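# Move the empty wash bottle from bench to cart tray

## Task

Pick up the empty wash bottle sitting on the shelved bench and leave it in the cart's uppermost tray, resting within the tray's walls (it may lie on its side). No wash bottle may ever reach the floor. The robot must not topple or finish leaning. At the end the hand must be open and withdrawn, and the bottle must stay in the tray with no support from the robot.

## Robot and tools

ROBOT. A wheeled base with a lifting column that carries a head and two six-joint arms (left and right), each ending in a two-finger gripper. Shoulder height S = 0.90 m + column_m. Folded, as at the start, the robot measures 0.73 m long, 0.62 m wide and S + 0.43 m tall, and its front edge is 0.40 m ahead of the column.

FRAMES. Base frame: origin on the floor under the column, between the drive wheels; x forward, y left, z up. left_hand and right_hand are reported in this frame at the point where the fingers join; the tips reach 8 mm further. quat_wxyz maps (0,0,1) to the finger direction, and the hand's y axis runs along the opening. The odometry frame is the base frame as it stood when the scene began.

execute_actions. Arguments: actions (a list holding one action, or empty to just read state and images) and cameras (names from cam_head_left, cam_head_right, cam_left_wrist, cam_right_wrist, nav_camera, or all; omitted or null means all, [] means none). An action may contain:
- base: exactly one key. translate_m is a relative drive in metres from where the base last measured itself, forward positive, -3 to 3. rotate_rad is a relative turn in place in radians, left (counter-clockwise from above) positive, -3.2 to 3.2. No sideways motion.
- joints: absolute targets, one entry per named joint (not offsets). column_m 0 to 0.8; head_tilt_rad -0.61 to 1.308 (positive tilts down); for each side, joint1 -2.879 to 2.879, joint2 0 to 3.141, joint3 0 to 3.019, joint4 -1.692 to 1.57, joint5 -1.57 to 1.57 (positive swings the hand to the robot's right), joint6 -2.094 to 2.094 (roll, positive clockwise seen from behind the hand), all in radians; left_gripper_m / right_gripper_m 0 to 0.093 m, the gap between fingertips.
- speeds: caps for this action only, translate_m 0.05 to 0.8 m/s, rotate_rad 0.1 to 1 rad/s (defaults are the maxima). Speeds do not affect arms. A base move needing over 8.667 s is refused.
Unknown keys or out-of-range values make the whole call rejected with no motion. Joints left out may keep pushing toward earlier targets. If a result reports a stop, the remaining calls of that reply are skipped.

wait: seconds 0 to 10; nothing new is commanded; returns state and images. zoom_image: camera plus region [x0, y0, x1, y1] in pixels of that camera's latest full image, at most 504 by 504. finished_scene: scene = the current scene's number; ends it irreversibly and reports success.

ARM GEOMETRY. With joint1 at -1.57 (left) or 1.57 (right) and joints 5, 6 at 0, the arm works in a vertical plane straight ahead, 0.23 m beside the column. Let a = j2 - 0.35, b = 1.05 + j2 - j3, c = b - j4 (c = 1.57 means fingers straight down). Hand point ahead = 0.12 + 0.39 sin a + 0.38 cos b + 0.25 cos c; height = S + 0.39 cos a - 0.38 sin b - 0.25 sin c. Example: j2, j3, j4 = 0.93, 0.78, 0.14 gives 0.60 m ahead, 0.25 m below S. Real hands usually sit up to 5 cm lower and nearer the column (about 12 cm with heavy or far loads). Reach is about 1 m from the shoulder, down to 0.99 m below S at 0.3 m ahead. Below 0.4 m height the housing blocks a hand closer than 0.45 m. Light objects (up to 0.3 kg) can be held from 0.14 m above S to 0.7 m below S, out to 0.6 m ahead; fingers pointing well downward carry best. Targets within about 0.03 rad (0.08 for joints 2 and 3) of the current reading may not move anything. For gentle contact, step about 0.05 rad per call from your previous target.

GRIPPER. Fingers are 7 cm long; outside width is the opening plus 1 cm at the tips and plus 5 cm at the base; the body is 10 by 7 cm. To grasp, command an opening below the object's width; off_target is then expected. An opening staying 0.002 m or more above its target means something is held. Fingers opening against walls keep pressing and may lift that object.

RESULTS. base_status and joint_status per motion: done, off_target (resting short, possibly still pushing), contact_stop (column or base only; target dropped), time_out (arm blocked; may keep a capped target and resume when free), not_followed (a safety check withheld arm targets; the cause line explains; back each moved joint off by 0.05 rad or more, or move the other arm away), limit_stop_at_motor_heat. on_its_own lists what moved uncommanded; held at is a target, not a position. Also reported: joint_positions, left_hand/right_hand, base_odometry (wheel-counted, slip included), turned_by_wheels vs turned_by_imu (a gap over about 4 % and at least 0.05 rad means a collision or slip), base_tilt in degrees, motor_effort for the wheels with peak in brackets, wheel_motors_off, joint torques, motor temperatures, and a pictures line giving image order.

COLUMN. Lowering halts with contact_stop when an arm's load changes (a hand or held object touching down); it may sink 0.15 to 0.2 m more, and won't descend again until raised 0.2 m. If an arm hit something overhead, drive out first, then raise.

BASE. It stops only if a wheel stalls; then back off 0.05 m before retrying or turning. Tabletops 0.30 m up and over 0.26 m below S can slide over the housing into the column. Pushing hard for about 3 s cuts the wheel motors for 2 s.

CAMERAS. Head cameras look ahead and down by about head_tilt_rad. Each wrist camera sits 0.10 m behind the fingertips and looks along the fingers, angled 0.62 rad toward the hand's +x; fingertips appear at image centre. nav_camera is at the base front, 0.23 m up, looking forward.

AVOID. Dropping the bottle or letting any bottle reach the floor, letting arms collide or press on each other, sustained pushing (motors heat; at 100 C the arm goes limp), tipping, and ending with the hand still holding or touching the bottle.

Each tool is called after ">>>" as name(argument=value, ...), one argument or row to a line, values as JSON.

## Session

>>> execute_actions(
  actions=[],
)

Scene clock: 0.00 s.
Joint torques (N m, as the arm reports them, + toward a larger angle): no reading
Motor temperatures (°C, as the motors report them): left_arm=[27 27 29 29 29 29] | right_arm=[30 29 27 27 27 26]
base_odometry: x=+0.000 y=+0.000 heading=+0.000 (m, m, rad; odometry frame)
turned_by_wheels: +0.000 (rad since the last result)
turned_by_imu: +0.000 (rad since the last result)
base_tilt: forward=+0.2 right=+0.3 (deg)
base_status: not commanded
joint_positions: column_m=+0.551 head_tilt_rad=+0.876 left_joint1_rad=-1.561 left_joint2_rad=+0.874 left_joint3_rad=+0.439 left_joint4_rad=-0.906 left_joint5_rad=+0.032 left_joint6_rad=+0.083 left_gripper_m=+0.094 right_joint1_rad=+1.579 right_joint2_rad=+0.854 right_joint3_rad=+0.384 right_joint4_rad=-0.897 right_joint5_rad=+0.046 right_joint6_rad=-0.008 right_gripper_m=+0.095
joint_status: not commanded
wheel_motors_off: 0
motor_effort: left_wheel=+1 right_wheel=+1 (%)
left_hand: x=+0.1720 y=+0.2213 z=+1.2376 quat_wxyz=(+0.397, -0.028, -0.917, +0.028) (m; base frame)
right_hand: x=+0.1480 y=-0.2317 z=+1.2451 quat_wxyz=(+0.409, +0.016, -0.912, +0.017) (m; base frame)
pictures: cam_head_left, cam_head_right, cam_left_wrist, cam_right_wrist, nav_camera
Images, in order (width x height): cam_head_left 672x504, cam_head_right 672x504, cam_left_wrist 672x504, cam_right_wrist 672x504, nav_camera 672x504.

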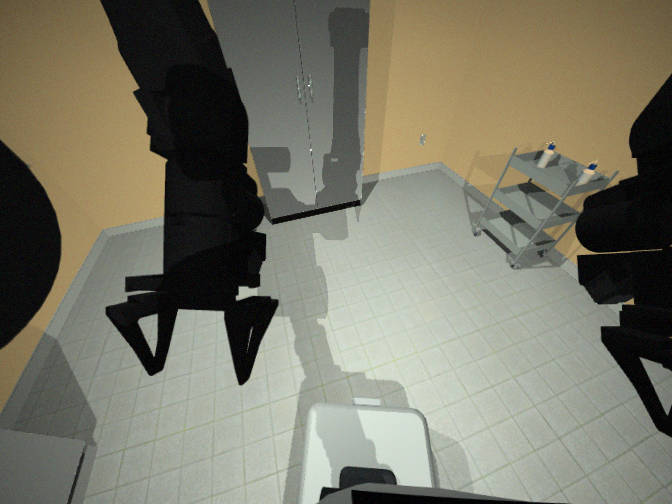

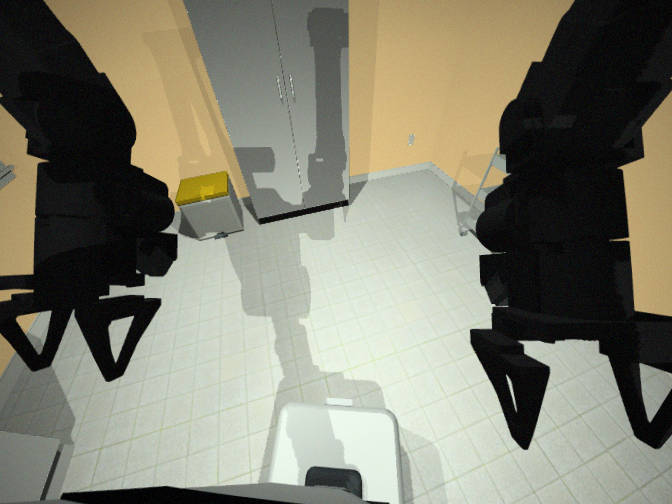

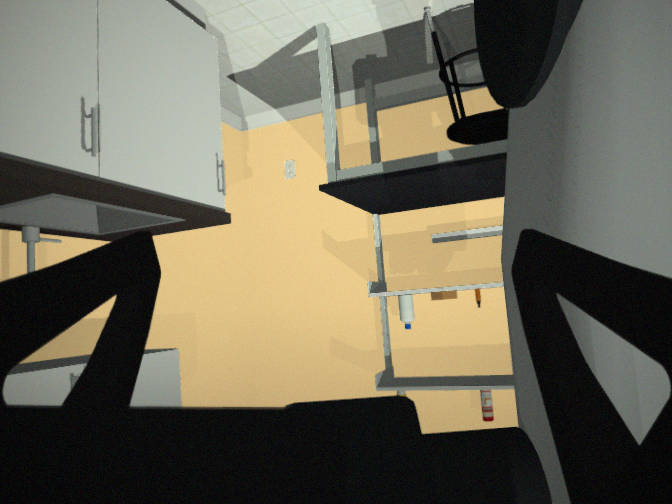

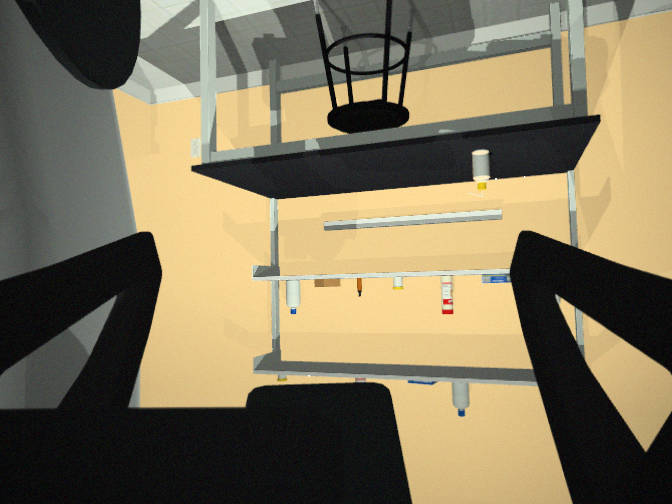

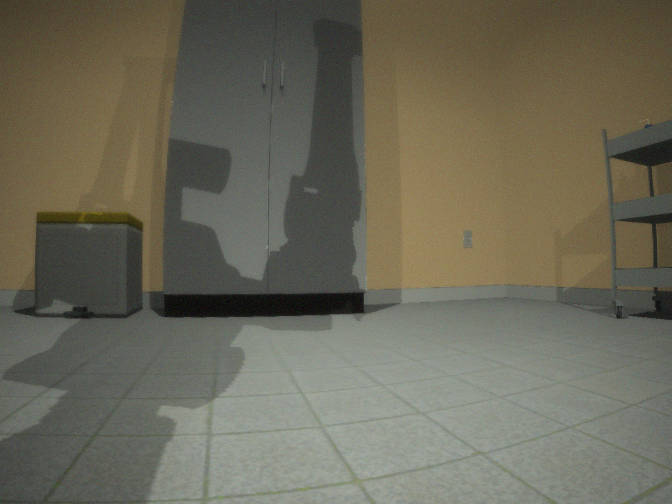

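>>> execute_actions(
  actions=[
    {"base":{"rotate_rad":-3.0},"joints":{"head_tilt_rad":0.45}},
  ],
  cameras=["cam_head_left","cam_head_right"],
)

Scene clock: 6.97 s.
Joint torques (N m, as the arm reports them, + toward a larger angle): left_arm=[-1.24 -8.52 -0.53 -1.21  0.04 -0.01] | right_arm=[-0.06 -6.1  -1.43 -1.13  0.18 -0.14]
Motor temperatures (°C, as the motors report them): left_arm=[27 27 29 29 29 29] | right_arm=[30 29 27 27 27 26]
base_odometry: x=+0.000 y=+0.000 heading=-2.999 (m, m, rad; odometry frame)
turned_by_wheels: -2.999 (rad since the last result)
turned_by_imu: -2.976 (rad since the last result)
base_tilt: forward=+0.2 right=+0.3 (deg)
base_status: done
joint_positions: column_m=+0.551 head_tilt_rad=+0.469 left_joint1_rad=-1.561 left_joint2_rad=+0.874 left_joint3_rad=+0.439 left_joint4_rad=-0.906 left_joint5_rad=+0.032 left_joint6_rad=+0.083 left_gripper_m=+0.094 right_joint1_rad=+1.579 right_joint2_rad=+0.854 right_joint3_rad=+0.384 right_joint4_rad=-0.897 right_joint5_rad=+0.046 right_joint6_rad=-0.008 right_gripper_m=+0.095
joint_status: all done
wheel_motors_off: 0
motor_effort: left_wheel=-1(36) right_wheel=+1(36) (%)
left_hand: x=+0.1720 y=+0.2213 z=+1.2376 quat_wxyz=(+0.397, -0.028, -0.917, +0.028) (m; base frame)
right_hand: x=+0.1480 y=-0.2317 z=+1.2451 quat_wxyz=(+0.409, +0.016, -0.912, +0.017) (m; base frame)
pictures: cam_head_left, cam_head_right
camera_calibration (this result's frames):
cam_head_left: T_world_to_cam=[[0.0819489, -0.996636, 0.000476463, 0.0605556], [-0.382846, -0.0319211, -0.923261, 1.44148], [0.92017, 0.0754777, -0.384174, 0.460894], [0, 0, 0, 1]] pos_world=[0.122801, 0.0715782, 1.50789]
cam_head_right: T_world_to_cam=[[0.0840961, -0.996422, -0.00844717, -0.051735], [-0.397263, -0.0257514, -0.917344, 1.42869], [0.913844, 0.0805007, -0.398007, 0.484865], [0, 0, 0, 1]] pos_world=[0.128827, -0.053791, 1.50315]
Images, in order (width x height): cam_head_left 672x504, cam_head_right 672x504.

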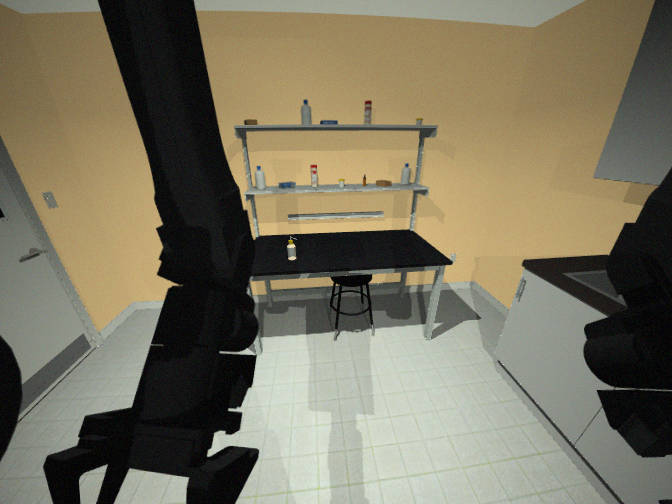

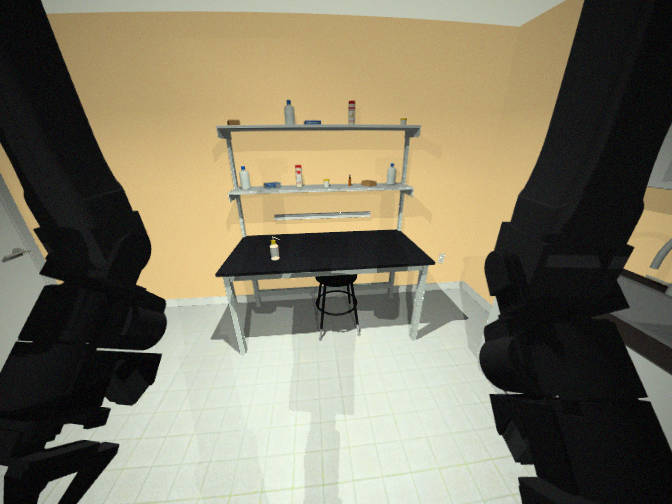

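>>> execute_actions(
  actions=[
    {"base":{"rotate_rad":0.16},"joints":{"column_m":0.23,"head_tilt_rad":0.5,"left_joint1_rad":-1.57,"left_joint2_rad":1.05,"left_joint3_rad":0.985,"left_joint4_rad":0.715,"left_joint5_rad":0,"left_joint6_rad":0}},
  ],
  cameras=[],
)

>>> execute_actions(
  actions=[
    {"base":{"translate_m":0.4}},
  ],
  cameras=["cam_head_left","cam_head_right","cam_left_wrist"],
)

Scene clock: 24.37 s.
Joint torques (N m, as the arm reports them, + toward a larger angle): left_arm=[ -1.99 -19.61   6.22   3.03  -0.03  -0.1 ] | right_arm=[-0.22 -5.54 -1.5  -1.38  0.12 -0.12]
Motor temperatures (°C, as the motors report them): left_arm=[27 28 29 29 29 29] | right_arm=[30 29 28 27 27 26]
base_odometry: x=+0.000 y=+0.000 heading=-2.840 (m, m, rad; odometry frame)
turned_by_wheels: +0.160 (rad since the last result)
turned_by_imu: +0.162 (rad since the last result)
base_tilt: forward=+0.1 right=+0.3 (deg)
base_status: done
joint_positions: column_m=+0.230 head_tilt_rad=+0.504 left_joint1_rad=-1.562 left_joint2_rad=+1.059 left_joint3_rad=+0.979 left_joint4_rad=+0.701 left_joint5_rad=+0.001 left_joint6_rad=+0.010 left_gripper_m=+0.094 right_joint1_rad=+1.579 right_joint2_rad=+0.854 right_joint3_rad=+0.384 right_joint4_rad=-0.897 right_joint5_rad=+0.046 right_joint6_rad=-0.008 right_gripper_m=+0.095
joint_status: all done
wheel_motors_off: 0
motor_effort: left_wheel=-4(21) right_wheel=+1(23) (%)
left_hand: x=+0.7635 y=+0.2284 z=+0.9765 quat_wxyz=(-0.542, -0.005, -0.841, -0.007) (m; base frame)
right_hand: x=+0.1480 y=-0.2317 z=+0.9238 quat_wxyz=(+0.409, +0.016, -0.912, +0.017) (m; base frame)
pictures: none
No camera images: the call's "cameras" was empty. Leave "cameras" out to get every camera's image.

Scene clock: 26.83 s.
Joint torques (N m, as the arm reports them, + toward a larger angle): left_arm=[ -1.91 -20.07   6.22   3.06  -0.03  -0.1 ] | right_arm=[-0.35 -6.12 -1.67 -1.1   0.15 -0.08]
Motor temperatures (°C, as the motors report them): left_arm=[27 28 29 29 29 29] | right_arm=[30 29 28 27 27 26]
base_odometry: x=-0.382 y=-0.119 heading=-2.841 (m, m, rad; odometry frame)
turned_by_wheels: -0.001 (rad since the last result)
turned_by_imu: -0.002 (rad since the last result)
base_tilt: forward=+0.2 right=+0.2 (deg)
base_status: done
joint_positions: column_m=+0.230 head_tilt_rad=+0.505 left_joint1_rad=-1.562 left_joint2_rad=+1.059 left_joint3_rad=+0.979 left_joint4_rad=+0.701 left_joint5_rad=+0.001 left_joint6_rad=+0.010 left_gripper_m=+0.094 right_joint1_rad=+1.579 right_joint2_rad=+0.854 right_joint3_rad=+0.385 right_joint4_rad=-0.897 right_joint5_rad=+0.046 right_joint6_rad=-0.008 right_gripper_m=+0.095
joint_status: not commanded
wheel_motors_off: 0
motor_effort: left_wheel=-3(46) right_wheel=+1(57) (%)
left_hand: x=+0.7637 y=+0.2284 z=+0.9767 quat_wxyz=(-0.542, -0.005, -0.840, -0.007) (m; base frame)
right_hand: x=+0.1489 y=-0.2317 z=+0.9235 quat_wxyz=(+0.408, +0.016, -0.913, +0.017) (m; base frame)
pictures: cam_head_left, cam_head_right, cam_left_wrist
camera_calibration (this result's frames):
cam_head_left: T_world_to_cam=[[0.081913, -0.996636, -0.00247175, 0.0642956], [-0.41581, -0.0319211, -0.908891, 1.12897], [0.905755, 0.0754777, -0.417026, 0.378113], [0, 0, 0, 1]] pos_world=[0.121693, 0.0715782, 1.18395]
cam_head_right: T_world_to_cam=[[0.0837378, -0.996422, -0.0114668, -0.0507595], [-0.430005, -0.0257514, -0.902459, 1.11745], [0.898935, 0.0805007, -0.430622, 0.397376], [0, 0, 0, 1]] pos_world=[0.127544, -0.053791, 1.17899]
cam_left_wrist: T_world_to_cam=[[-0.00868962, -0.999748, -0.0206931, 0.254554], [-0.863242, 0.0179448, -0.504471, 1.15209], [0.504715, 0.0134795, -0.863181, 0.577749], [0, 0, 0, 1]] pos_world=[0.705146, 0.226028, 1.08516]
Images, in order (width x height): cam_head_left 672x504, cam_head_right 672x504, cam_left_wrist 672x504.

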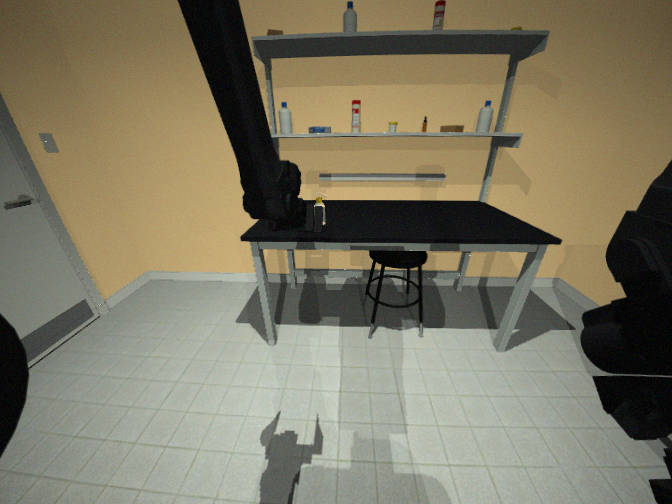

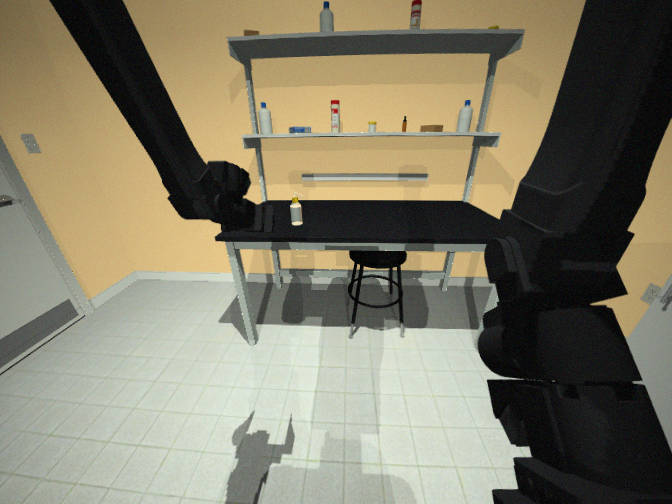

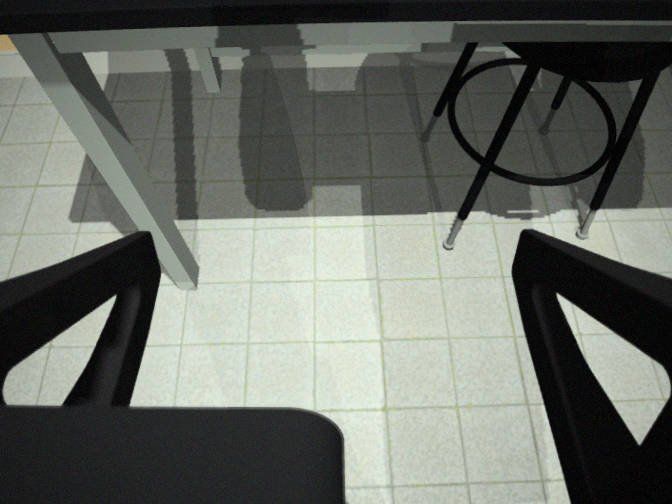

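>>> execute_actions(
  actions=[
    {"base":{"rotate_rad":0.03},"joints":{"column_m":0.09}},
  ],
  cameras=[],
)

>>> execute_actions(
  actions=[
    {"base":{"translate_m":0.42}},
  ],
  cameras=["cam_head_right","cam_left_wrist"],
)

Scene clock: 34.07 s.
Joint torques (N m, as the arm reports them, + toward a larger angle): left_arm=[ -1.82 -19.87   6.08   3.06  -0.02  -0.11] | right_arm=[-0.28 -5.17 -1.6  -1.06  0.16 -0.1 ]
Motor temperatures (°C, as the motors report them): left_arm=[27 29 30 29 29 29] | right_arm=[30 29 28 27 27 26]
base_odometry: x=-0.382 y=-0.119 heading=-2.813 (m, m, rad; odometry frame)
turned_by_wheels: +0.028 (rad since the last result)
turned_by_imu: +0.030 (rad since the last result)
base_tilt: forward=+0.1 right=+0.3 (deg)
base_status: done
joint_positions: column_m=+0.090 head_tilt_rad=+0.505 left_joint1_rad=-1.564 left_joint2_rad=+1.059 left_joint3_rad=+0.979 left_joint4_rad=+0.701 left_joint5_rad=+0.001 left_joint6_rad=+0.010 left_gripper_m=+0.094 right_joint1_rad=+1.579 right_joint2_rad=+0.854 right_joint3_rad=+0.385 right_joint4_rad=-0.897 right_joint5_rad=+0.046 right_joint6_rad=-0.008 right_gripper_m=+0.095
joint_status: all done
wheel_motors_off: 0
motor_effort: left_wheel=-3(42) right_wheel=+2(45) (%)
left_hand: x=+0.7637 y=+0.2278 z=+0.8367 quat_wxyz=(-0.542, -0.005, -0.840, -0.006) (m; base frame)
right_hand: x=+0.1489 y=-0.2317 z=+0.7835 quat_wxyz=(+0.408, +0.016, -0.913, +0.017) (m; base frame)
pictures: none
No camera images: the call's "cameras" was empty. Leave "cameras" out to get every camera's image.

Scene clock: 36.57 s.
Joint torques (N m, as the arm reports them, + toward a larger angle): left_arm=[ -1.91 -19.94   6.17   3.05  -0.01  -0.11] | right_arm=[-0.26 -5.74 -1.45 -1.23  0.16 -0.13]
Motor temperatures (°C, as the motors report them): left_arm=[27 29 30 29 29 29] | right_arm=[30 29 28 27 27 26]
base_odometry: x=-0.780 y=-0.254 heading=-2.812 (m, m, rad; odometry frame)
turned_by_wheels: +0.001 (rad since the last result)
turned_by_imu: +0.000 (rad since the last result)
base_tilt: forward=+0.1 right=+0.2 (deg)
base_status: done
joint_positions: column_m=+0.090 head_tilt_rad=+0.505 left_joint1_rad=-1.564 left_joint2_rad=+1.059 left_joint3_rad=+0.979 left_joint4_rad=+0.701 left_joint5_rad=+0.001 left_joint6_rad=+0.010 left_gripper_m=+0.094 right_joint1_rad=+1.579 right_joint2_rad=+0.854 right_joint3_rad=+0.385 right_joint4_rad=-0.897 right_joint5_rad=+0.046 right_joint6_rad=-0.008 right_gripper_m=+0.095
joint_status: not commanded
wheel_motors_off: 0
motor_effort: left_wheel=+2(48) right_wheel=-2(38) (%)
left_hand: x=+0.7637 y=+0.2278 z=+0.8367 quat_wxyz=(-0.542, -0.005, -0.840, -0.006) (m; base frame)
right_hand: x=+0.1485 y=-0.2317 z=+0.7836 quat_wxyz=(+0.409, +0.016, -0.912, +0.017) (m; base frame)
pictures: cam_head_right, cam_left_wrist
camera_calibration (this result's frames):
cam_head_right: T_world_to_cam=[[0.0837372, -0.996422, -0.0114708, -0.0523608], [-0.430047, -0.0257514, -0.902439, 0.991073], [0.898915, 0.0805007, -0.430664, 0.337129], [0, 0, 0, 1]] pos_world=[0.127542, -0.053791, 1.03897]
cam_left_wrist: T_world_to_cam=[[-0.00910501, -0.999768, -0.0195295, 0.250344], [-0.863234, 0.0177163, -0.504493, 1.08153], [0.504722, 0.0122651, -0.863195, 0.457178], [0, 0, 0, 1]] pos_world=[0.705147, 0.225517, 0.945148]
Images, in order (width x height): cam_head_right 672x504, cam_left_wrist 672x504.

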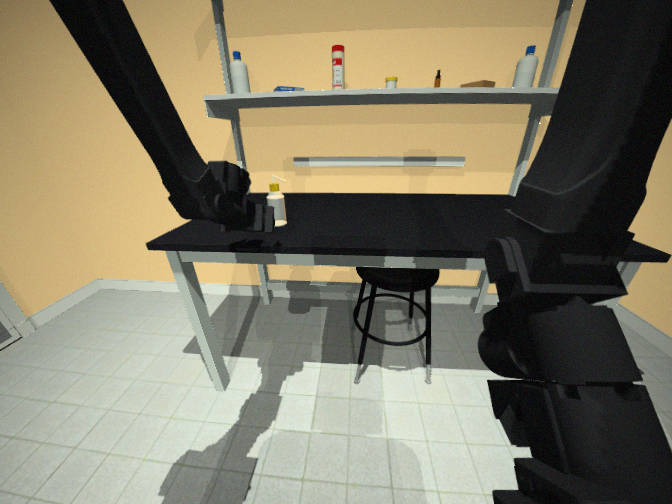

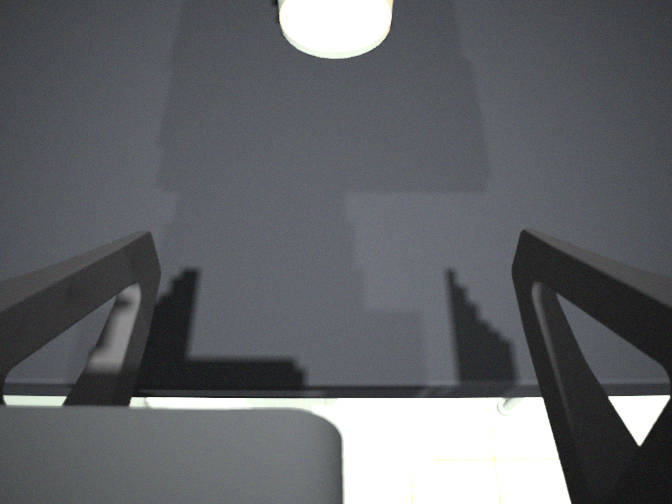

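>>> execute_actions(
  actions=[
    {"base":{"translate_m":0.2},"speeds":{"translate_m":0.2}},
  ],
  cameras=["cam_head_right","cam_left_wrist"],
)

Scene clock: 40.20 s.
Joint torques (N m, as the arm reports them, + toward a larger angle): left_arm=[ -1.85 -19.84   6.14   3.02  -0.02  -0.11] | right_arm=[-0.48 -5.64 -1.48 -1.18  0.13 -0.1 ]
Motor temperatures (°C, as the motors report them): left_arm=[27 29 30 29 29 29] | right_arm=[30 29 28 27 27 26]
base_odometry: x=-0.969 y=-0.319 heading=-2.812 (m, m, rad; odometry frame)
turned_by_wheels: +0.001 (rad since the last result)
turned_by_imu: +0.001 (rad since the last result)
base_tilt: forward=+0.1 right=+0.3 (deg)
base_status: done
joint_positions: column_m=+0.090 head_tilt_rad=+0.505 left_joint1_rad=-1.564 left_joint2_rad=+1.059 left_joint3_rad=+0.979 left_joint4_rad=+0.701 left_joint5_rad=+0.001 left_joint6_rad=+0.010 left_gripper_m=+0.094 right_joint1_rad=+1.579 right_joint2_rad=+0.854 right_joint3_rad=+0.384 right_joint4_rad=-0.897 right_joint5_rad=+0.046 right_joint6_rad=-0.008 right_gripper_m=+0.095
joint_status: not commanded
wheel_motors_off: 0
motor_effort: left_wheel=+1(33) right_wheel=-3(32) (%)
left_hand: x=+0.7637 y=+0.2278 z=+0.8367 quat_wxyz=(-0.542, -0.005, -0.840, -0.006) (m; base frame)
right_hand: x=+0.1478 y=-0.2317 z=+0.7838 quat_wxyz=(+0.409, +0.016, -0.912, +0.017) (m; base frame)
pictures: cam_head_right, cam_left_wrist
camera_calibration (this result's frames):
cam_head_right: T_world_to_cam=[[0.0837369, -0.996422, -0.0114732, -0.0523581], [-0.430073, -0.0257514, -0.902427, 0.991061], [0.898902, 0.0805007, -0.43069, 0.337157], [0, 0, 0, 1]] pos_world=[0.127541, -0.053791, 1.03897]
cam_left_wrist: T_world_to_cam=[[-0.00910501, -0.999768, -0.0195295, 0.250344], [-0.863234, 0.0177163, -0.504493, 1.08153], [0.504722, 0.0122651, -0.863195, 0.457178], [0, 0, 0, 1]] pos_world=[0.705147, 0.225517, 0.945148]
Images, in order (width x height): cam_head_right 672x504, cam_left_wrist 672x504.

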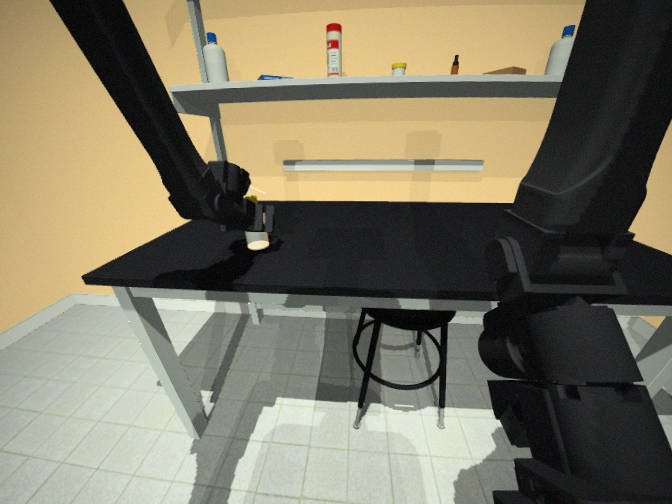

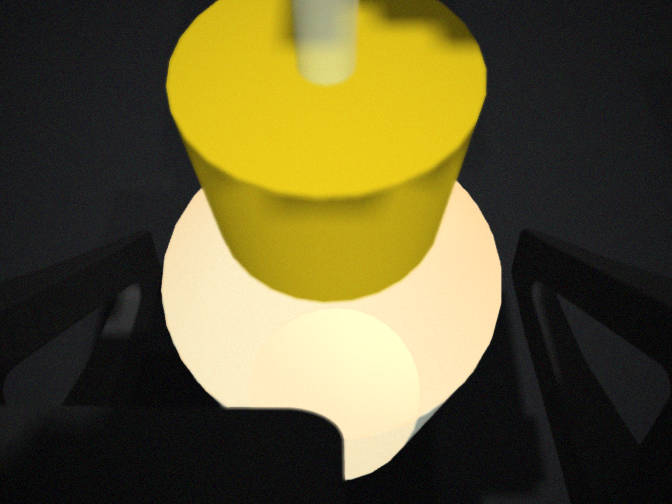

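>>> execute_actions(
  actions=[
    {"joints":{"left_gripper_m":0.04}},
  ],
  cameras=["cam_left_wrist"],
)

>>> execute_actions(
  actions=[
    {"joints":{"column_m":0.4}},
  ],
  cameras=["cam_left_wrist"],
)

>>> execute_actions(
  actions=[
    {"base":{"translate_m":-0.5}},
  ],
  cameras=[],
)

>>> execute_actions(
  actions=[
    {"base":{"rotate_rad":2.3},"speeds":{"rotate_rad":0.6}},
  ],
  cameras=["cam_head_left","cam_head_right","nav_camera"],
)

Scene clock: 44.00 s.
Joint torques (N m, as the arm reports them, + toward a larger angle): left_arm=[ -1.89 -19.82   6.16   3.06  -0.01  -0.1 ] | right_arm=[ 0.16 -6.24 -1.37 -1.18  0.12 -0.1 ]
Motor temperatures (°C, as the motors report them): left_arm=[27 29 30 29 29 29] | right_arm=[30 29 28 27 27 26]
base_odometry: x=-0.969 y=-0.319 heading=-2.812 (m, m, rad; odometry frame)
turned_by_wheels: +0.000 (rad since the last result)
turned_by_imu: +0.001 (rad since the last result)
base_tilt: forward=+0.1 right=+0.2 (deg)
base_status: not commanded
joint_positions: column_m=+0.090 head_tilt_rad=+0.505 left_joint1_rad=-1.564 left_joint2_rad=+1.059 left_joint3_rad=+0.979 left_joint4_rad=+0.701 left_joint5_rad=+0.001 left_joint6_rad=+0.010 left_gripper_m=+0.054 right_joint1_rad=+1.579 right_joint2_rad=+0.854 right_joint3_rad=+0.384 right_joint4_rad=-0.897 right_joint5_rad=+0.046 right_joint6_rad=-0.008 right_gripper_m=+0.095
joint_status: left_gripper_m off_target (ended at +0.054, target +0.040)
wheel_motors_off: 0
motor_effort: left_wheel=+2(3) right_wheel=-1(1) (%)
left_hand: x=+0.7637 y=+0.2278 z=+0.8367 quat_wxyz=(-0.542, -0.004, -0.840, -0.006) (m; base frame)
right_hand: x=+0.1478 y=-0.2317 z=+0.7838 quat_wxyz=(+0.409, +0.016, -0.912, +0.017) (m; base frame)
pictures: cam_left_wrist
camera_calibration (this result's frames):
cam_left_wrist: T_world_to_cam=[[-0.00860011, -0.999776, -0.0193396, 0.249867], [-0.863241, 0.0171846, -0.504499, 1.08166], [0.504719, 0.012356, -0.863196, 0.45716], [0, 0, 0, 1]] pos_world=[0.705148, 0.225574, 0.945148]
Images, in order (width x height): cam_left_wrist 672x504.

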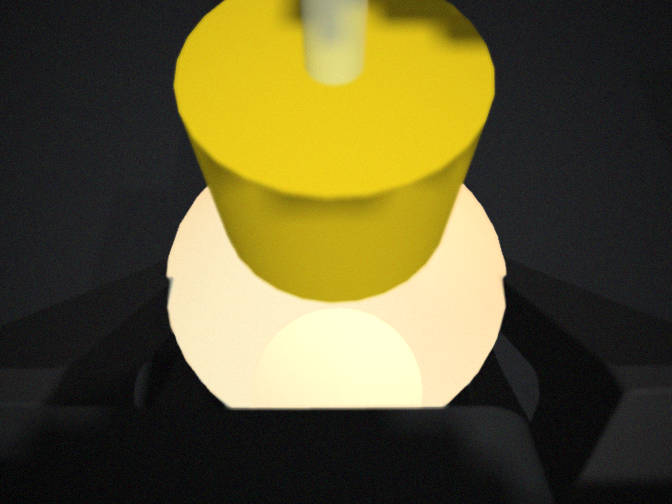

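Scene clock: 48.60 s.
Joint torques (N m, as the arm reports them, + toward a larger angle): left_arm=[ -1.81 -19.91   6.2    3.03  -0.01  -0.11] | right_arm=[-0.36 -5.49 -1.51 -1.29  0.15 -0.11]
Motor temperatures (°C, as the motors report them): left_arm=[27 29 30 29 29 29] | right_arm=[30 29 28 27 27 26]
base_odometry: x=-0.969 y=-0.319 heading=-2.812 (m, m, rad; odometry frame)
turned_by_wheels: +0.000 (rad since the last result)
turned_by_imu: +0.002 (rad since the last result)
base_tilt: forward=+0.1 right=+0.3 (deg)
base_status: not commanded
joint_positions: column_m=+0.400 head_tilt_rad=+0.505 left_joint1_rad=-1.564 left_joint2_rad=+1.059 left_joint3_rad=+0.979 left_joint4_rad=+0.701 left_joint5_rad=+0.001 left_joint6_rad=+0.010 left_gripper_m=+0.054 right_joint1_rad=+1.579 right_joint2_rad=+0.854 right_joint3_rad=+0.384 right_joint4_rad=-0.897 right_joint5_rad=+0.046 right_joint6_rad=-0.008 right_gripper_m=+0.095
joint_status: all done
wheel_motors_off: 0
motor_effort: left_wheel=+2(3) right_wheel=-2(2) (%)
left_hand: x=+0.7637 y=+0.2278 z=+1.1466 quat_wxyz=(-0.542, -0.004, -0.840, -0.006) (m; base frame)
right_hand: x=+0.1478 y=-0.2317 z=+1.0937 quat_wxyz=(+0.409, +0.016, -0.912, +0.017) (m; base frame)
pictures: cam_left_wrist
camera_calibration (this result's frames):
cam_left_wrist: T_world_to_cam=[[-0.00860011, -0.999776, -0.0193396, 0.25586], [-0.863241, 0.0171846, -0.504499, 1.23801], [0.504719, 0.012356, -0.863196, 0.724661], [0, 0, 0, 1]] pos_world=[0.705148, 0.225574, 1.25505]
Images, in order (width x height): cam_left_wrist 672x504.

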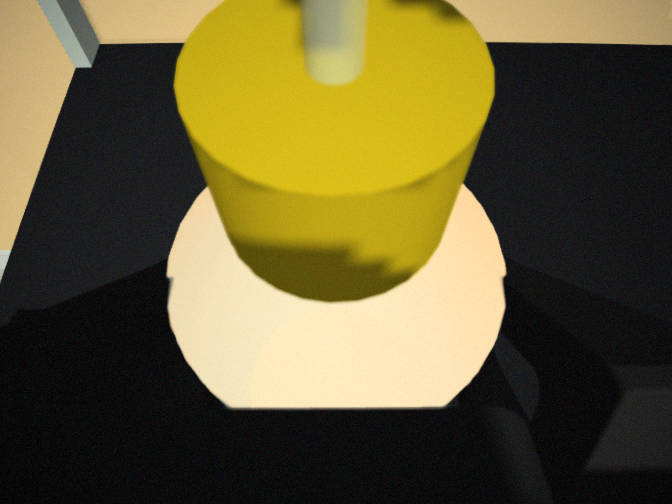

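Scene clock: 51.37 s.
Joint torques (N m, as the arm reports them, + toward a larger angle): left_arm=[ -1.92 -20.06   6.34   3.06  -0.01  -0.1 ] | right_arm=[-0.02 -5.97 -1.08 -1.23  0.14 -0.1 ]
Motor temperatures (°C, as the motors report them): left_arm=[27 29 30 29 29 29] | right_arm=[30 29 28 27 27 26]
base_odometry: x=-0.496 y=-0.157 heading=-2.810 (m, m, rad; odometry frame)
turned_by_wheels: +0.001 (rad since the last result)
turned_by_imu: +0.003 (rad since the last result)
base_tilt: forward=+0.1 right=+0.2 (deg)
base_status: done
joint_positions: column_m=+0.400 head_tilt_rad=+0.505 left_joint1_rad=-1.564 left_joint2_rad=+1.059 left_joint3_rad=+0.978 left_joint4_rad=+0.701 left_joint5_rad=+0.001 left_joint6_rad=+0.010 left_gripper_m=+0.054 right_joint1_rad=+1.579 right_joint2_rad=+0.854 right_joint3_rad=+0.380 right_joint4_rad=-0.897 right_joint5_rad=+0.046 right_joint6_rad=-0.008 right_gripper_m=+0.095
joint_status: not commanded
wheel_motors_off: 0
motor_effort: left_wheel=+2(54) right_wheel=-1(33) (%)
left_hand: x=+0.7630 y=+0.2278 z=+1.1460 quat_wxyz=(-0.541, -0.004, -0.841, -0.006) (m; base frame)
right_hand: x=+0.1458 y=-0.2317 z=+1.0943 quat_wxyz=(+0.411, +0.016, -0.911, +0.017) (m; base frame)
pictures: none
No camera images: the call's "cameras" was empty. Leave "cameras" out to get every camera's image.

Scene clock: 56.10 s.
Joint torques (N m, as the arm reports them, + toward a larger angle): left_arm=[ -1.68 -19.79   6.32   3.05   0.    -0.1 ] | right_arm=[ 0.27 -6.19 -1.42 -1.33  0.17 -0.08]
Motor temperatures (°C, as the motors report them): left_arm=[27 29 30 29 29 29] | right_arm=[30 29 28 27 27 26]
base_odometry: x=-0.496 y=-0.157 heading=-0.511 (m, m, rad; odometry frame)
turned_by_wheels: +2.300 (rad since the last result)
turned_by_imu: +2.283 (rad since the last result)
base_tilt: forward=+0.1 right=+0.3 (deg)
base_status: done
joint_positions: column_m=+0.400 head_tilt_rad=+0.505 left_joint1_rad=-1.564 left_joint2_rad=+1.059 left_joint3_rad=+0.978 left_joint4_rad=+0.701 left_joint5_rad=+0.001 left_joint6_rad=+0.010 left_gripper_m=+0.054 right_joint1_rad=+1.579 right_joint2_rad=+0.854 right_joint3_rad=+0.380 right_joint4_rad=-0.897 right_joint5_rad=+0.046 right_joint6_rad=-0.008 right_gripper_m=+0.095
joint_status: not commanded
wheel_motors_off: 0
motor_effort: left_wheel=-1(44) right_wheel=+0(47) (%)
left_hand: x=+0.7630 y=+0.2277 z=+1.1460 quat_wxyz=(-0.541, -0.004, -0.841, -0.006) (m; base frame)
right_hand: x=+0.1458 y=-0.2317 z=+1.0943 quat_wxyz=(+0.411, +0.016, -0.911, +0.017) (m; base frame)
pictures: cam_head_left, cam_head_right, nav_camera
camera_calibration (this result's frames):
cam_head_left: T_world_to_cam=[[0.0819123, -0.996636, -0.00249191, 0.0647435], [-0.416034, -0.0319211, -0.908789, 1.28324], [0.905652, 0.0754777, -0.417249, 0.449272], [0, 0, 0, 1]] pos_world=[0.121685, 0.0715782, 1.35382]
cam_head_right: T_world_to_cam=[[0.083735, -0.996422, -0.0114875, -0.0487828], [-0.430227, -0.0257514, -0.902353, 1.27063], [0.898829, 0.0805007, -0.430844, 0.470843], [0, 0, 0, 1]] pos_world=[0.127535, -0.053791, 1.34885]
Images, in order (width x height): cam_head_left 672x504, cam_head_right 672x504, nav_camera 672x504.

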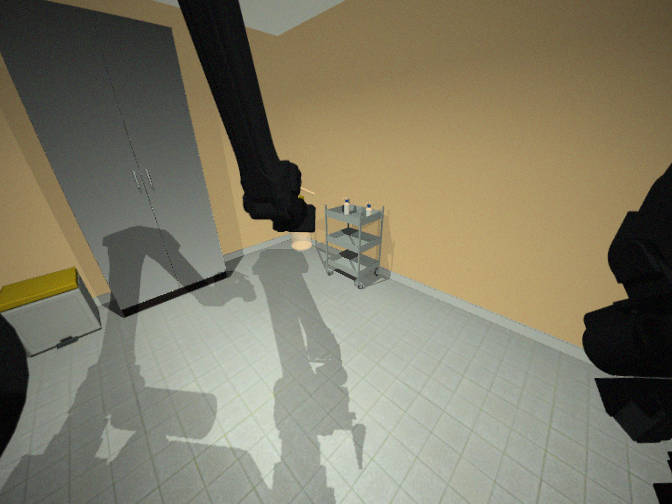

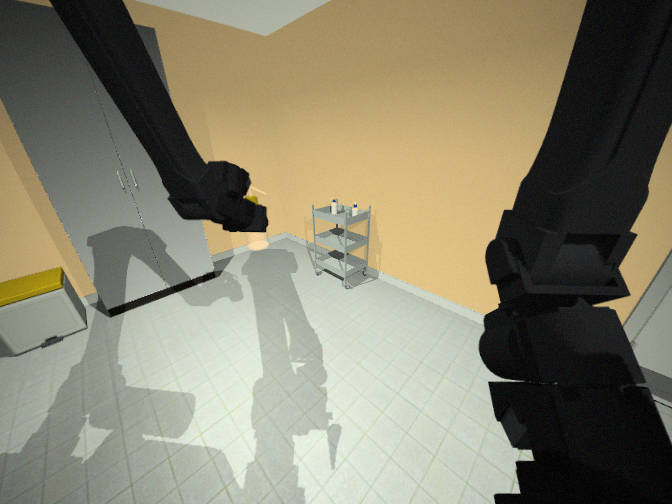

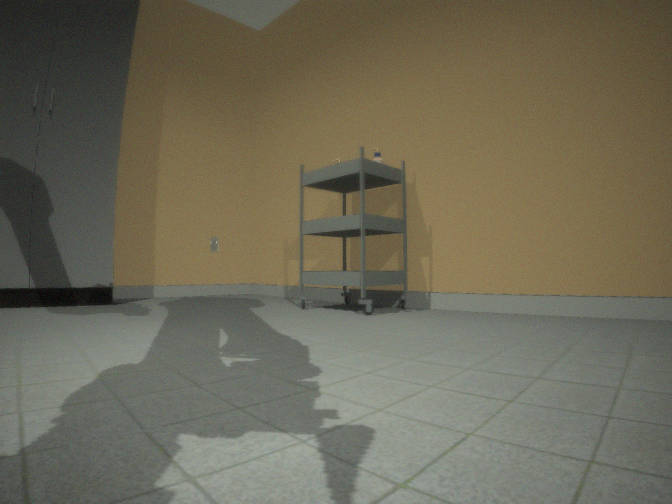

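>>> execute_actions(
  actions=[
    {"base":{"translate_m":1.15},"joints":{"head_tilt_rad":0.7}},
  ],
  cameras=["cam_head_left","cam_head_right"],
)

Scene clock: 61.43 s.
Joint torques (N m, as the arm reports them, + toward a larger angle): left_arm=[ -1.8  -19.37   6.33   3.08   0.    -0.1 ] | right_arm=[-0.39 -5.63 -1.45 -1.24  0.14 -0.12]
Motor temperatures (°C, as the motors report them): left_arm=[27 30 30 29 29 29] | right_arm=[30 29 28 27 27 26]
base_odometry: x=+0.508 y=-0.719 heading=-0.510 (m, m, rad; odometry frame)
turned_by_wheels: +0.001 (rad since the last result)
turned_by_imu: -0.001 (rad since the last result)
base_tilt: forward=+0.1 right=+0.3 (deg)
base_status: done
joint_positions: column_m=+0.400 head_tilt_rad=+0.703 left_joint1_rad=-1.564 left_joint2_rad=+1.059 left_joint3_rad=+0.978 left_joint4_rad=+0.701 left_joint5_rad=+0.001 left_joint6_rad=+0.010 left_gripper_m=+0.054 right_joint1_rad=+1.579 right_joint2_rad=+0.854 right_joint3_rad=+0.383 right_joint4_rad=-0.897 right_joint5_rad=+0.046 right_joint6_rad=-0.008 right_gripper_m=+0.095
joint_status: all done
wheel_motors_off: 0
motor_effort: left_wheel=+2(54) right_wheel=-1(50) (%)
left_hand: x=+0.7630 y=+0.2277 z=+1.1460 quat_wxyz=(-0.541, -0.004, -0.841, -0.006) (m; base frame)
right_hand: x=+0.1477 y=-0.2317 z=+1.0938 quat_wxyz=(+0.409, +0.016, -0.912, +0.017) (m; base frame)
pictures: cam_head_left, cam_head_right
camera_calibration (this result's frames):
cam_head_left: T_world_to_cam=[[0.0798152, -0.996636, -0.0185845, 0.0871515], [-0.58696, -0.0319211, -0.808987, 1.15347], [0.805672, 0.0754777, -0.587533, 0.690272], [0, 0, 0, 1]] pos_world=[0.113952, 0.0715782, 1.34032]
cam_head_right: T_world_to_cam=[[0.0798294, -0.996422, -0.0277628, -0.0260311], [-0.599606, -0.0257514, -0.799881, 1.13708], [0.796304, 0.0805007, -0.599516, 0.709737], [0, 0, 0, 1]] pos_world=[0.118709, -0.053791, 1.3343]
Images, in order (width x height): cam_head_left 672x504, cam_head_right 672x504.

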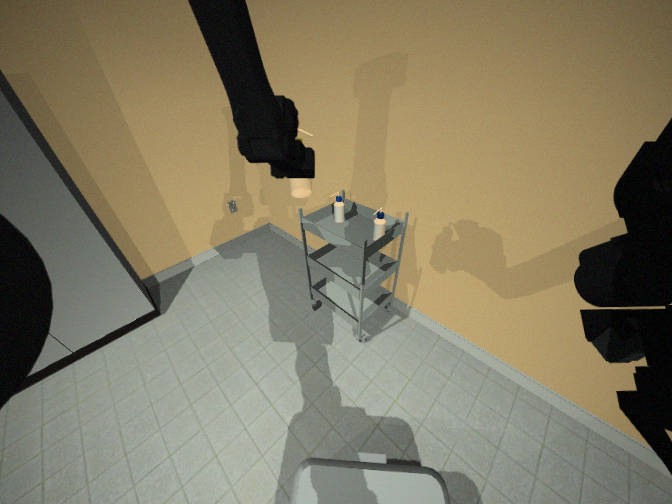

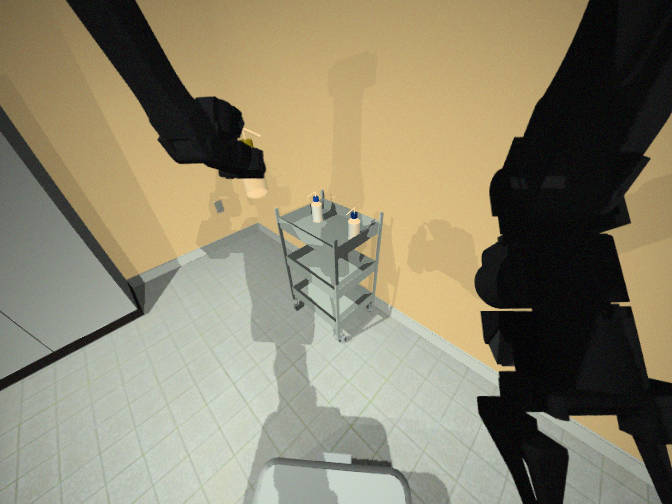

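>>> execute_actions(
  actions=[
    {"base":{"rotate_rad":-0.086}},
  ],
  cameras=[],
)

>>> execute_actions(
  actions=[
    {"base":{"translate_m":0.48},"joints":{"column_m":0.2,"head_tilt_rad":0.8},"speeds":{"translate_m":0.3}},
  ],
  cameras=["cam_head_left","cam_head_right","cam_left_wrist"],
)

Scene clock: 71.80 s.
Joint torques (N m, as the arm reports them, + toward a larger angle): left_arm=[ -1.49 -19.91   6.33   3.05   0.    -0.11] | right_arm=[-0.31 -5.89 -1.48 -1.1   0.1  -0.07]
Motor temperatures (°C, as the motors report them): left_arm=[27 30 30 29 29 29] | right_arm=[30 30 28 27 27 26]
base_odometry: x=+0.508 y=-0.719 heading=-0.595 (m, m, rad; odometry frame)
turned_by_wheels: -0.085 (rad since the last result)
turned_by_imu: -0.082 (rad since the last result)
base_tilt: forward=+0.1 right=+0.3 (deg)
base_status: done
joint_positions: column_m=+0.400 head_tilt_rad=+0.703 left_joint1_rad=-1.565 left_joint2_rad=+1.059 left_joint3_rad=+0.978 left_joint4_rad=+0.701 left_joint5_rad=+0.000 left_joint6_rad=+0.010 left_gripper_m=+0.054 right_joint1_rad=+1.579 right_joint2_rad=+0.854 right_joint3_rad=+0.383 right_joint4_rad=-0.897 right_joint5_rad=+0.046 right_joint6_rad=-0.008 right_gripper_m=+0.095
joint_status: not commanded
wheel_motors_off: 0
motor_effort: left_wheel=+1(37) right_wheel=+1(43) (%)
left_hand: x=+0.7630 y=+0.2274 z=+1.1460 quat_wxyz=(-0.541, -0.004, -0.841, -0.006) (m; base frame)
right_hand: x=+0.1477 y=-0.2317 z=+1.0938 quat_wxyz=(+0.409, +0.016, -0.912, +0.017) (m; base frame)
pictures: none
No camera images: the call's "cameras" was empty. Leave "cameras" out to get every camera's image.

Scene clock: 74.97 s.
Joint torques (N m, as the arm reports them, + toward a larger angle): left_arm=[ -1.79 -19.82   6.28   3.05   0.    -0.11] | right_arm=[-0.82 -5.36 -1.43 -1.23  0.17 -0.14]
Motor temperatures (°C, as the motors report them): left_arm=[27 30 30 29 29 29] | right_arm=[30 30 28 27 27 26]
base_odometry: x=+0.906 y=-0.988 heading=-0.595 (m, m, rad; odometry frame)
turned_by_wheels: -0.001 (rad since the last result)
turned_by_imu: -0.001 (rad since the last result)
base_tilt: forward=+0.2 right=+0.4 (deg)
base_status: done
joint_positions: column_m=+0.200 head_tilt_rad=+0.802 left_joint1_rad=-1.565 left_joint2_rad=+1.059 left_joint3_rad=+0.978 left_joint4_rad=+0.701 left_joint5_rad=+0.000 left_joint6_rad=+0.010 left_gripper_m=+0.054 right_joint1_rad=+1.579 right_joint2_rad=+0.854 right_joint3_rad=+0.382 right_joint4_rad=-0.897 right_joint5_rad=+0.046 right_joint6_rad=-0.008 right_gripper_m=+0.095
joint_status: all done
wheel_motors_off: 0
motor_effort: left_wheel=-2(34) right_wheel=+2(58) (%)
left_hand: x=+0.7630 y=+0.2274 z=+0.9461 quat_wxyz=(-0.541, -0.004, -0.841, -0.006) (m; base frame)
right_hand: x=+0.1473 y=-0.2317 z=+0.8940 quat_wxyz=(+0.410, +0.016, -0.912, +0.017) (m; base frame)
pictures: cam_head_left, cam_head_right, cam_left_wrist
camera_calibration (this result's frames):
cam_head_left: T_world_to_cam=[[0.0775839, -0.996636, -0.0263929, 0.092809], [-0.664147, -0.0319211, -0.74692, 0.922003], [0.743566, 0.0754777, -0.664389, 0.667084], [0, 0, 0, 1]] pos_world=[0.109124, 0.0715782, 1.13432]
cam_head_right: T_world_to_cam=[[0.0766896, -0.996422, -0.0355275, -0.0222146], [-0.67583, -0.0257514, -0.736608, 0.905948], [0.733057, 0.0805007, -0.675387, 0.683041], [0, 0, 0, 1]] pos_world=[0.113263, -0.053791, 1.12786]
cam_left_wrist: T_world_to_cam=[[-0.00884514, -0.99979, -0.0184882, 0.250883], [-0.864006, 0.016949, -0.503197, 1.13568], [0.503405, 0.0115231, -0.863974, 0.553875], [0, 0, 0, 1]] pos_world=[0.704632, 0.225199, 1.05464]
Images, in order (width x height): cam_head_left 672x504, cam_head_right 672x504, cam_left_wrist 672x504.

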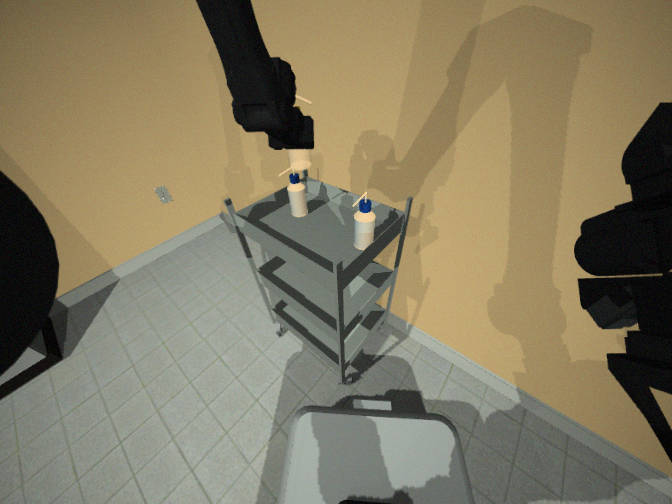

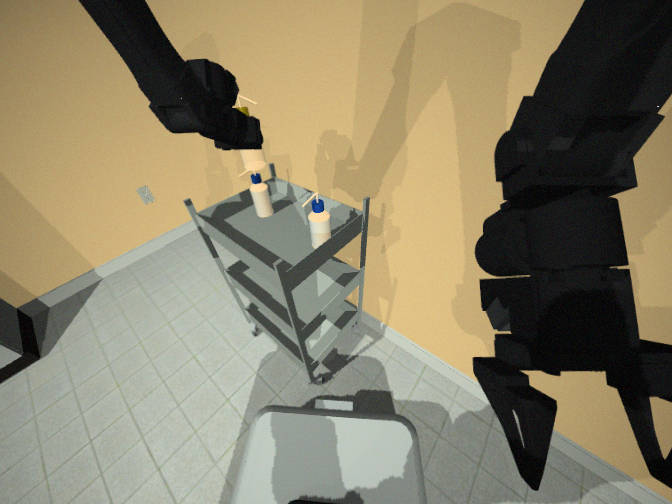

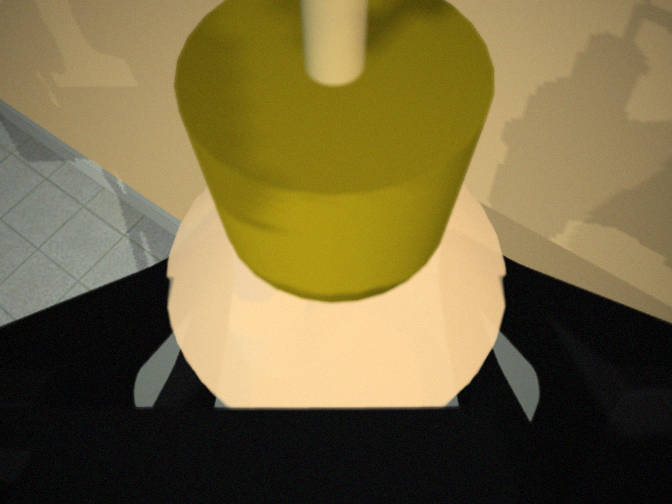

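>>> execute_actions(
  actions=[
    {"base":{"translate_m":-0.1},"speeds":{"translate_m":0.2}},
  ],
  cameras=[],
)

>>> execute_actions(
  actions=[
    {"joints":{"column_m":0.09}},
  ],
  cameras=["cam_head_left","cam_head_right"],
)

Scene clock: 81.30 s.
Joint torques (N m, as the arm reports them, + toward a larger angle): left_arm=[ -1.81 -19.92   6.44   3.06   0.    -0.09] | right_arm=[-0.16 -5.63 -1.51 -1.2   0.14 -0.09]
Motor temperatures (°C, as the motors report them): left_arm=[27 30 30 29 29 29] | right_arm=[30 30 28 27 27 26]
base_odometry: x=+0.823 y=-0.932 heading=-0.595 (m, m, rad; odometry frame)
turned_by_wheels: +0.001 (rad since the last result)
turned_by_imu: +0.003 (rad since the last result)
base_tilt: forward=+0.2 right=+0.3 (deg)
base_status: done
joint_positions: column_m=+0.200 head_tilt_rad=+0.803 left_joint1_rad=-1.565 left_joint2_rad=+1.059 left_joint3_rad=+0.978 left_joint4_rad=+0.701 left_joint5_rad=+0.000 left_joint6_rad=+0.010 left_gripper_m=+0.054 right_joint1_rad=+1.579 right_joint2_rad=+0.854 right_joint3_rad=+0.381 right_joint4_rad=-0.897 right_joint5_rad=+0.046 right_joint6_rad=-0.008 right_gripper_m=+0.095
joint_status: not commanded
wheel_motors_off: 0
motor_effort: left_wheel=+2(36) right_wheel=-2(31) (%)
left_hand: x=+0.7628 y=+0.2274 z=+0.9459 quat_wxyz=(-0.541, -0.004, -0.841, -0.006) (m; base frame)
right_hand: x=+0.1467 y=-0.2317 z=+0.8942 quat_wxyz=(+0.410, +0.016, -0.912, +0.017) (m; base frame)
pictures: none
No camera images: the call's "cameras" was empty. Leave "cameras" out to get every camera's image.

Scene clock: 83.30 s.
Joint torques (N m, as the arm reports them, + toward a larger angle): left_arm=[ -1.88 -20.05   6.34   3.     0.01  -0.11] | right_arm=[-0.28 -5.42 -1.58 -1.04  0.13 -0.15]
Motor temperatures (°C, as the motors report them): left_arm=[27 30 30 29 29 29] | right_arm=[30 30 28 27 27 26]
base_odometry: x=+0.823 y=-0.932 heading=-0.595 (m, m, rad; odometry frame)
turned_by_wheels: +0.000 (rad since the last result)
turned_by_imu: +0.001 (rad since the last result)
base_tilt: forward=+0.1 right=+0.3 (deg)
base_status: not commanded
joint_positions: column_m=+0.090 head_tilt_rad=+0.803 left_joint1_rad=-1.565 left_joint2_rad=+1.059 left_joint3_rad=+0.978 left_joint4_rad=+0.701 left_joint5_rad=+0.000 left_joint6_rad=+0.010 left_gripper_m=+0.054 right_joint1_rad=+1.579 right_joint2_rad=+0.854 right_joint3_rad=+0.381 right_joint4_rad=-0.897 right_joint5_rad=+0.046 right_joint6_rad=-0.008 right_gripper_m=+0.095
joint_status: all done
wheel_motors_off: 0
motor_effort: left_wheel=+4(2) right_wheel=-2(3) (%)
left_hand: x=+0.7628 y=+0.2274 z=+0.8359 quat_wxyz=(-0.541, -0.004, -0.841, -0.006) (m; base frame)
right_hand: x=+0.1467 y=-0.2317 z=+0.7842 quat_wxyz=(+0.410, +0.016, -0.912, +0.017) (m; base frame)
pictures: cam_head_left, cam_head_right
camera_calibration (this result's frames):
cam_head_left: T_world_to_cam=[[0.0775765, -0.996636, -0.0264146, 0.08993], [-0.664356, -0.0319211, -0.746735, 0.839665], [0.74338, 0.0754777, -0.664597, 0.594245], [0, 0, 0, 1]] pos_world=[0.10911, 0.0715782, 1.02432]
cam_head_right: T_world_to_cam=[[0.0766797, -0.996422, -0.035549, -0.0260985], [-0.676036, -0.0257514, -0.736419, 0.824741], [0.732868, 0.0805007, -0.675591, 0.60899], [0, 0, 0, 1]] pos_world=[0.113246, -0.053791, 1.01786]
Images, in order (width x height): cam_head_left 672x504, cam_head_right 672x504.

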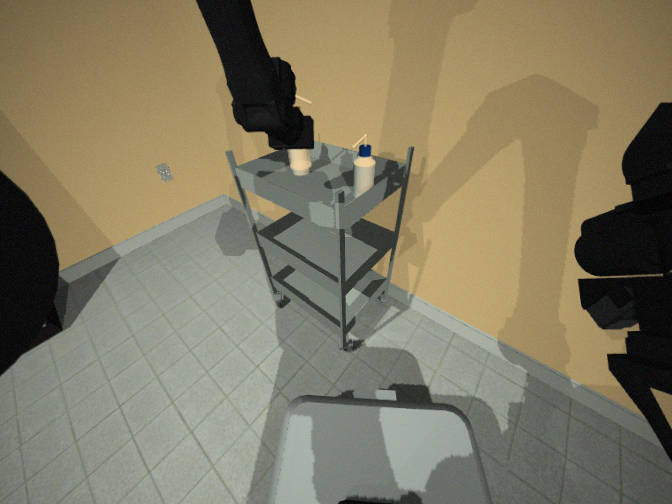

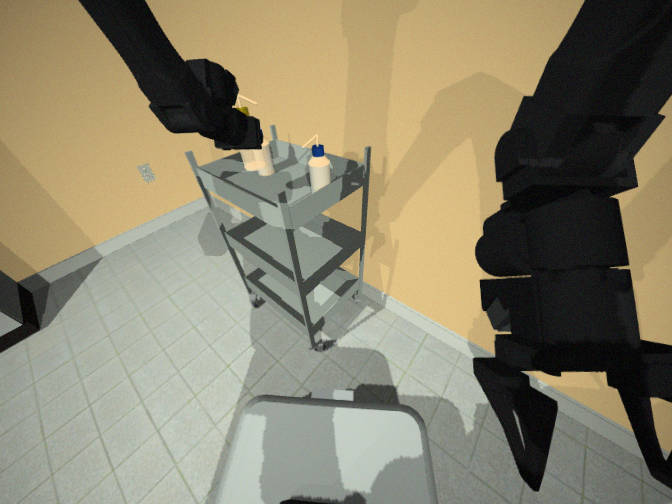

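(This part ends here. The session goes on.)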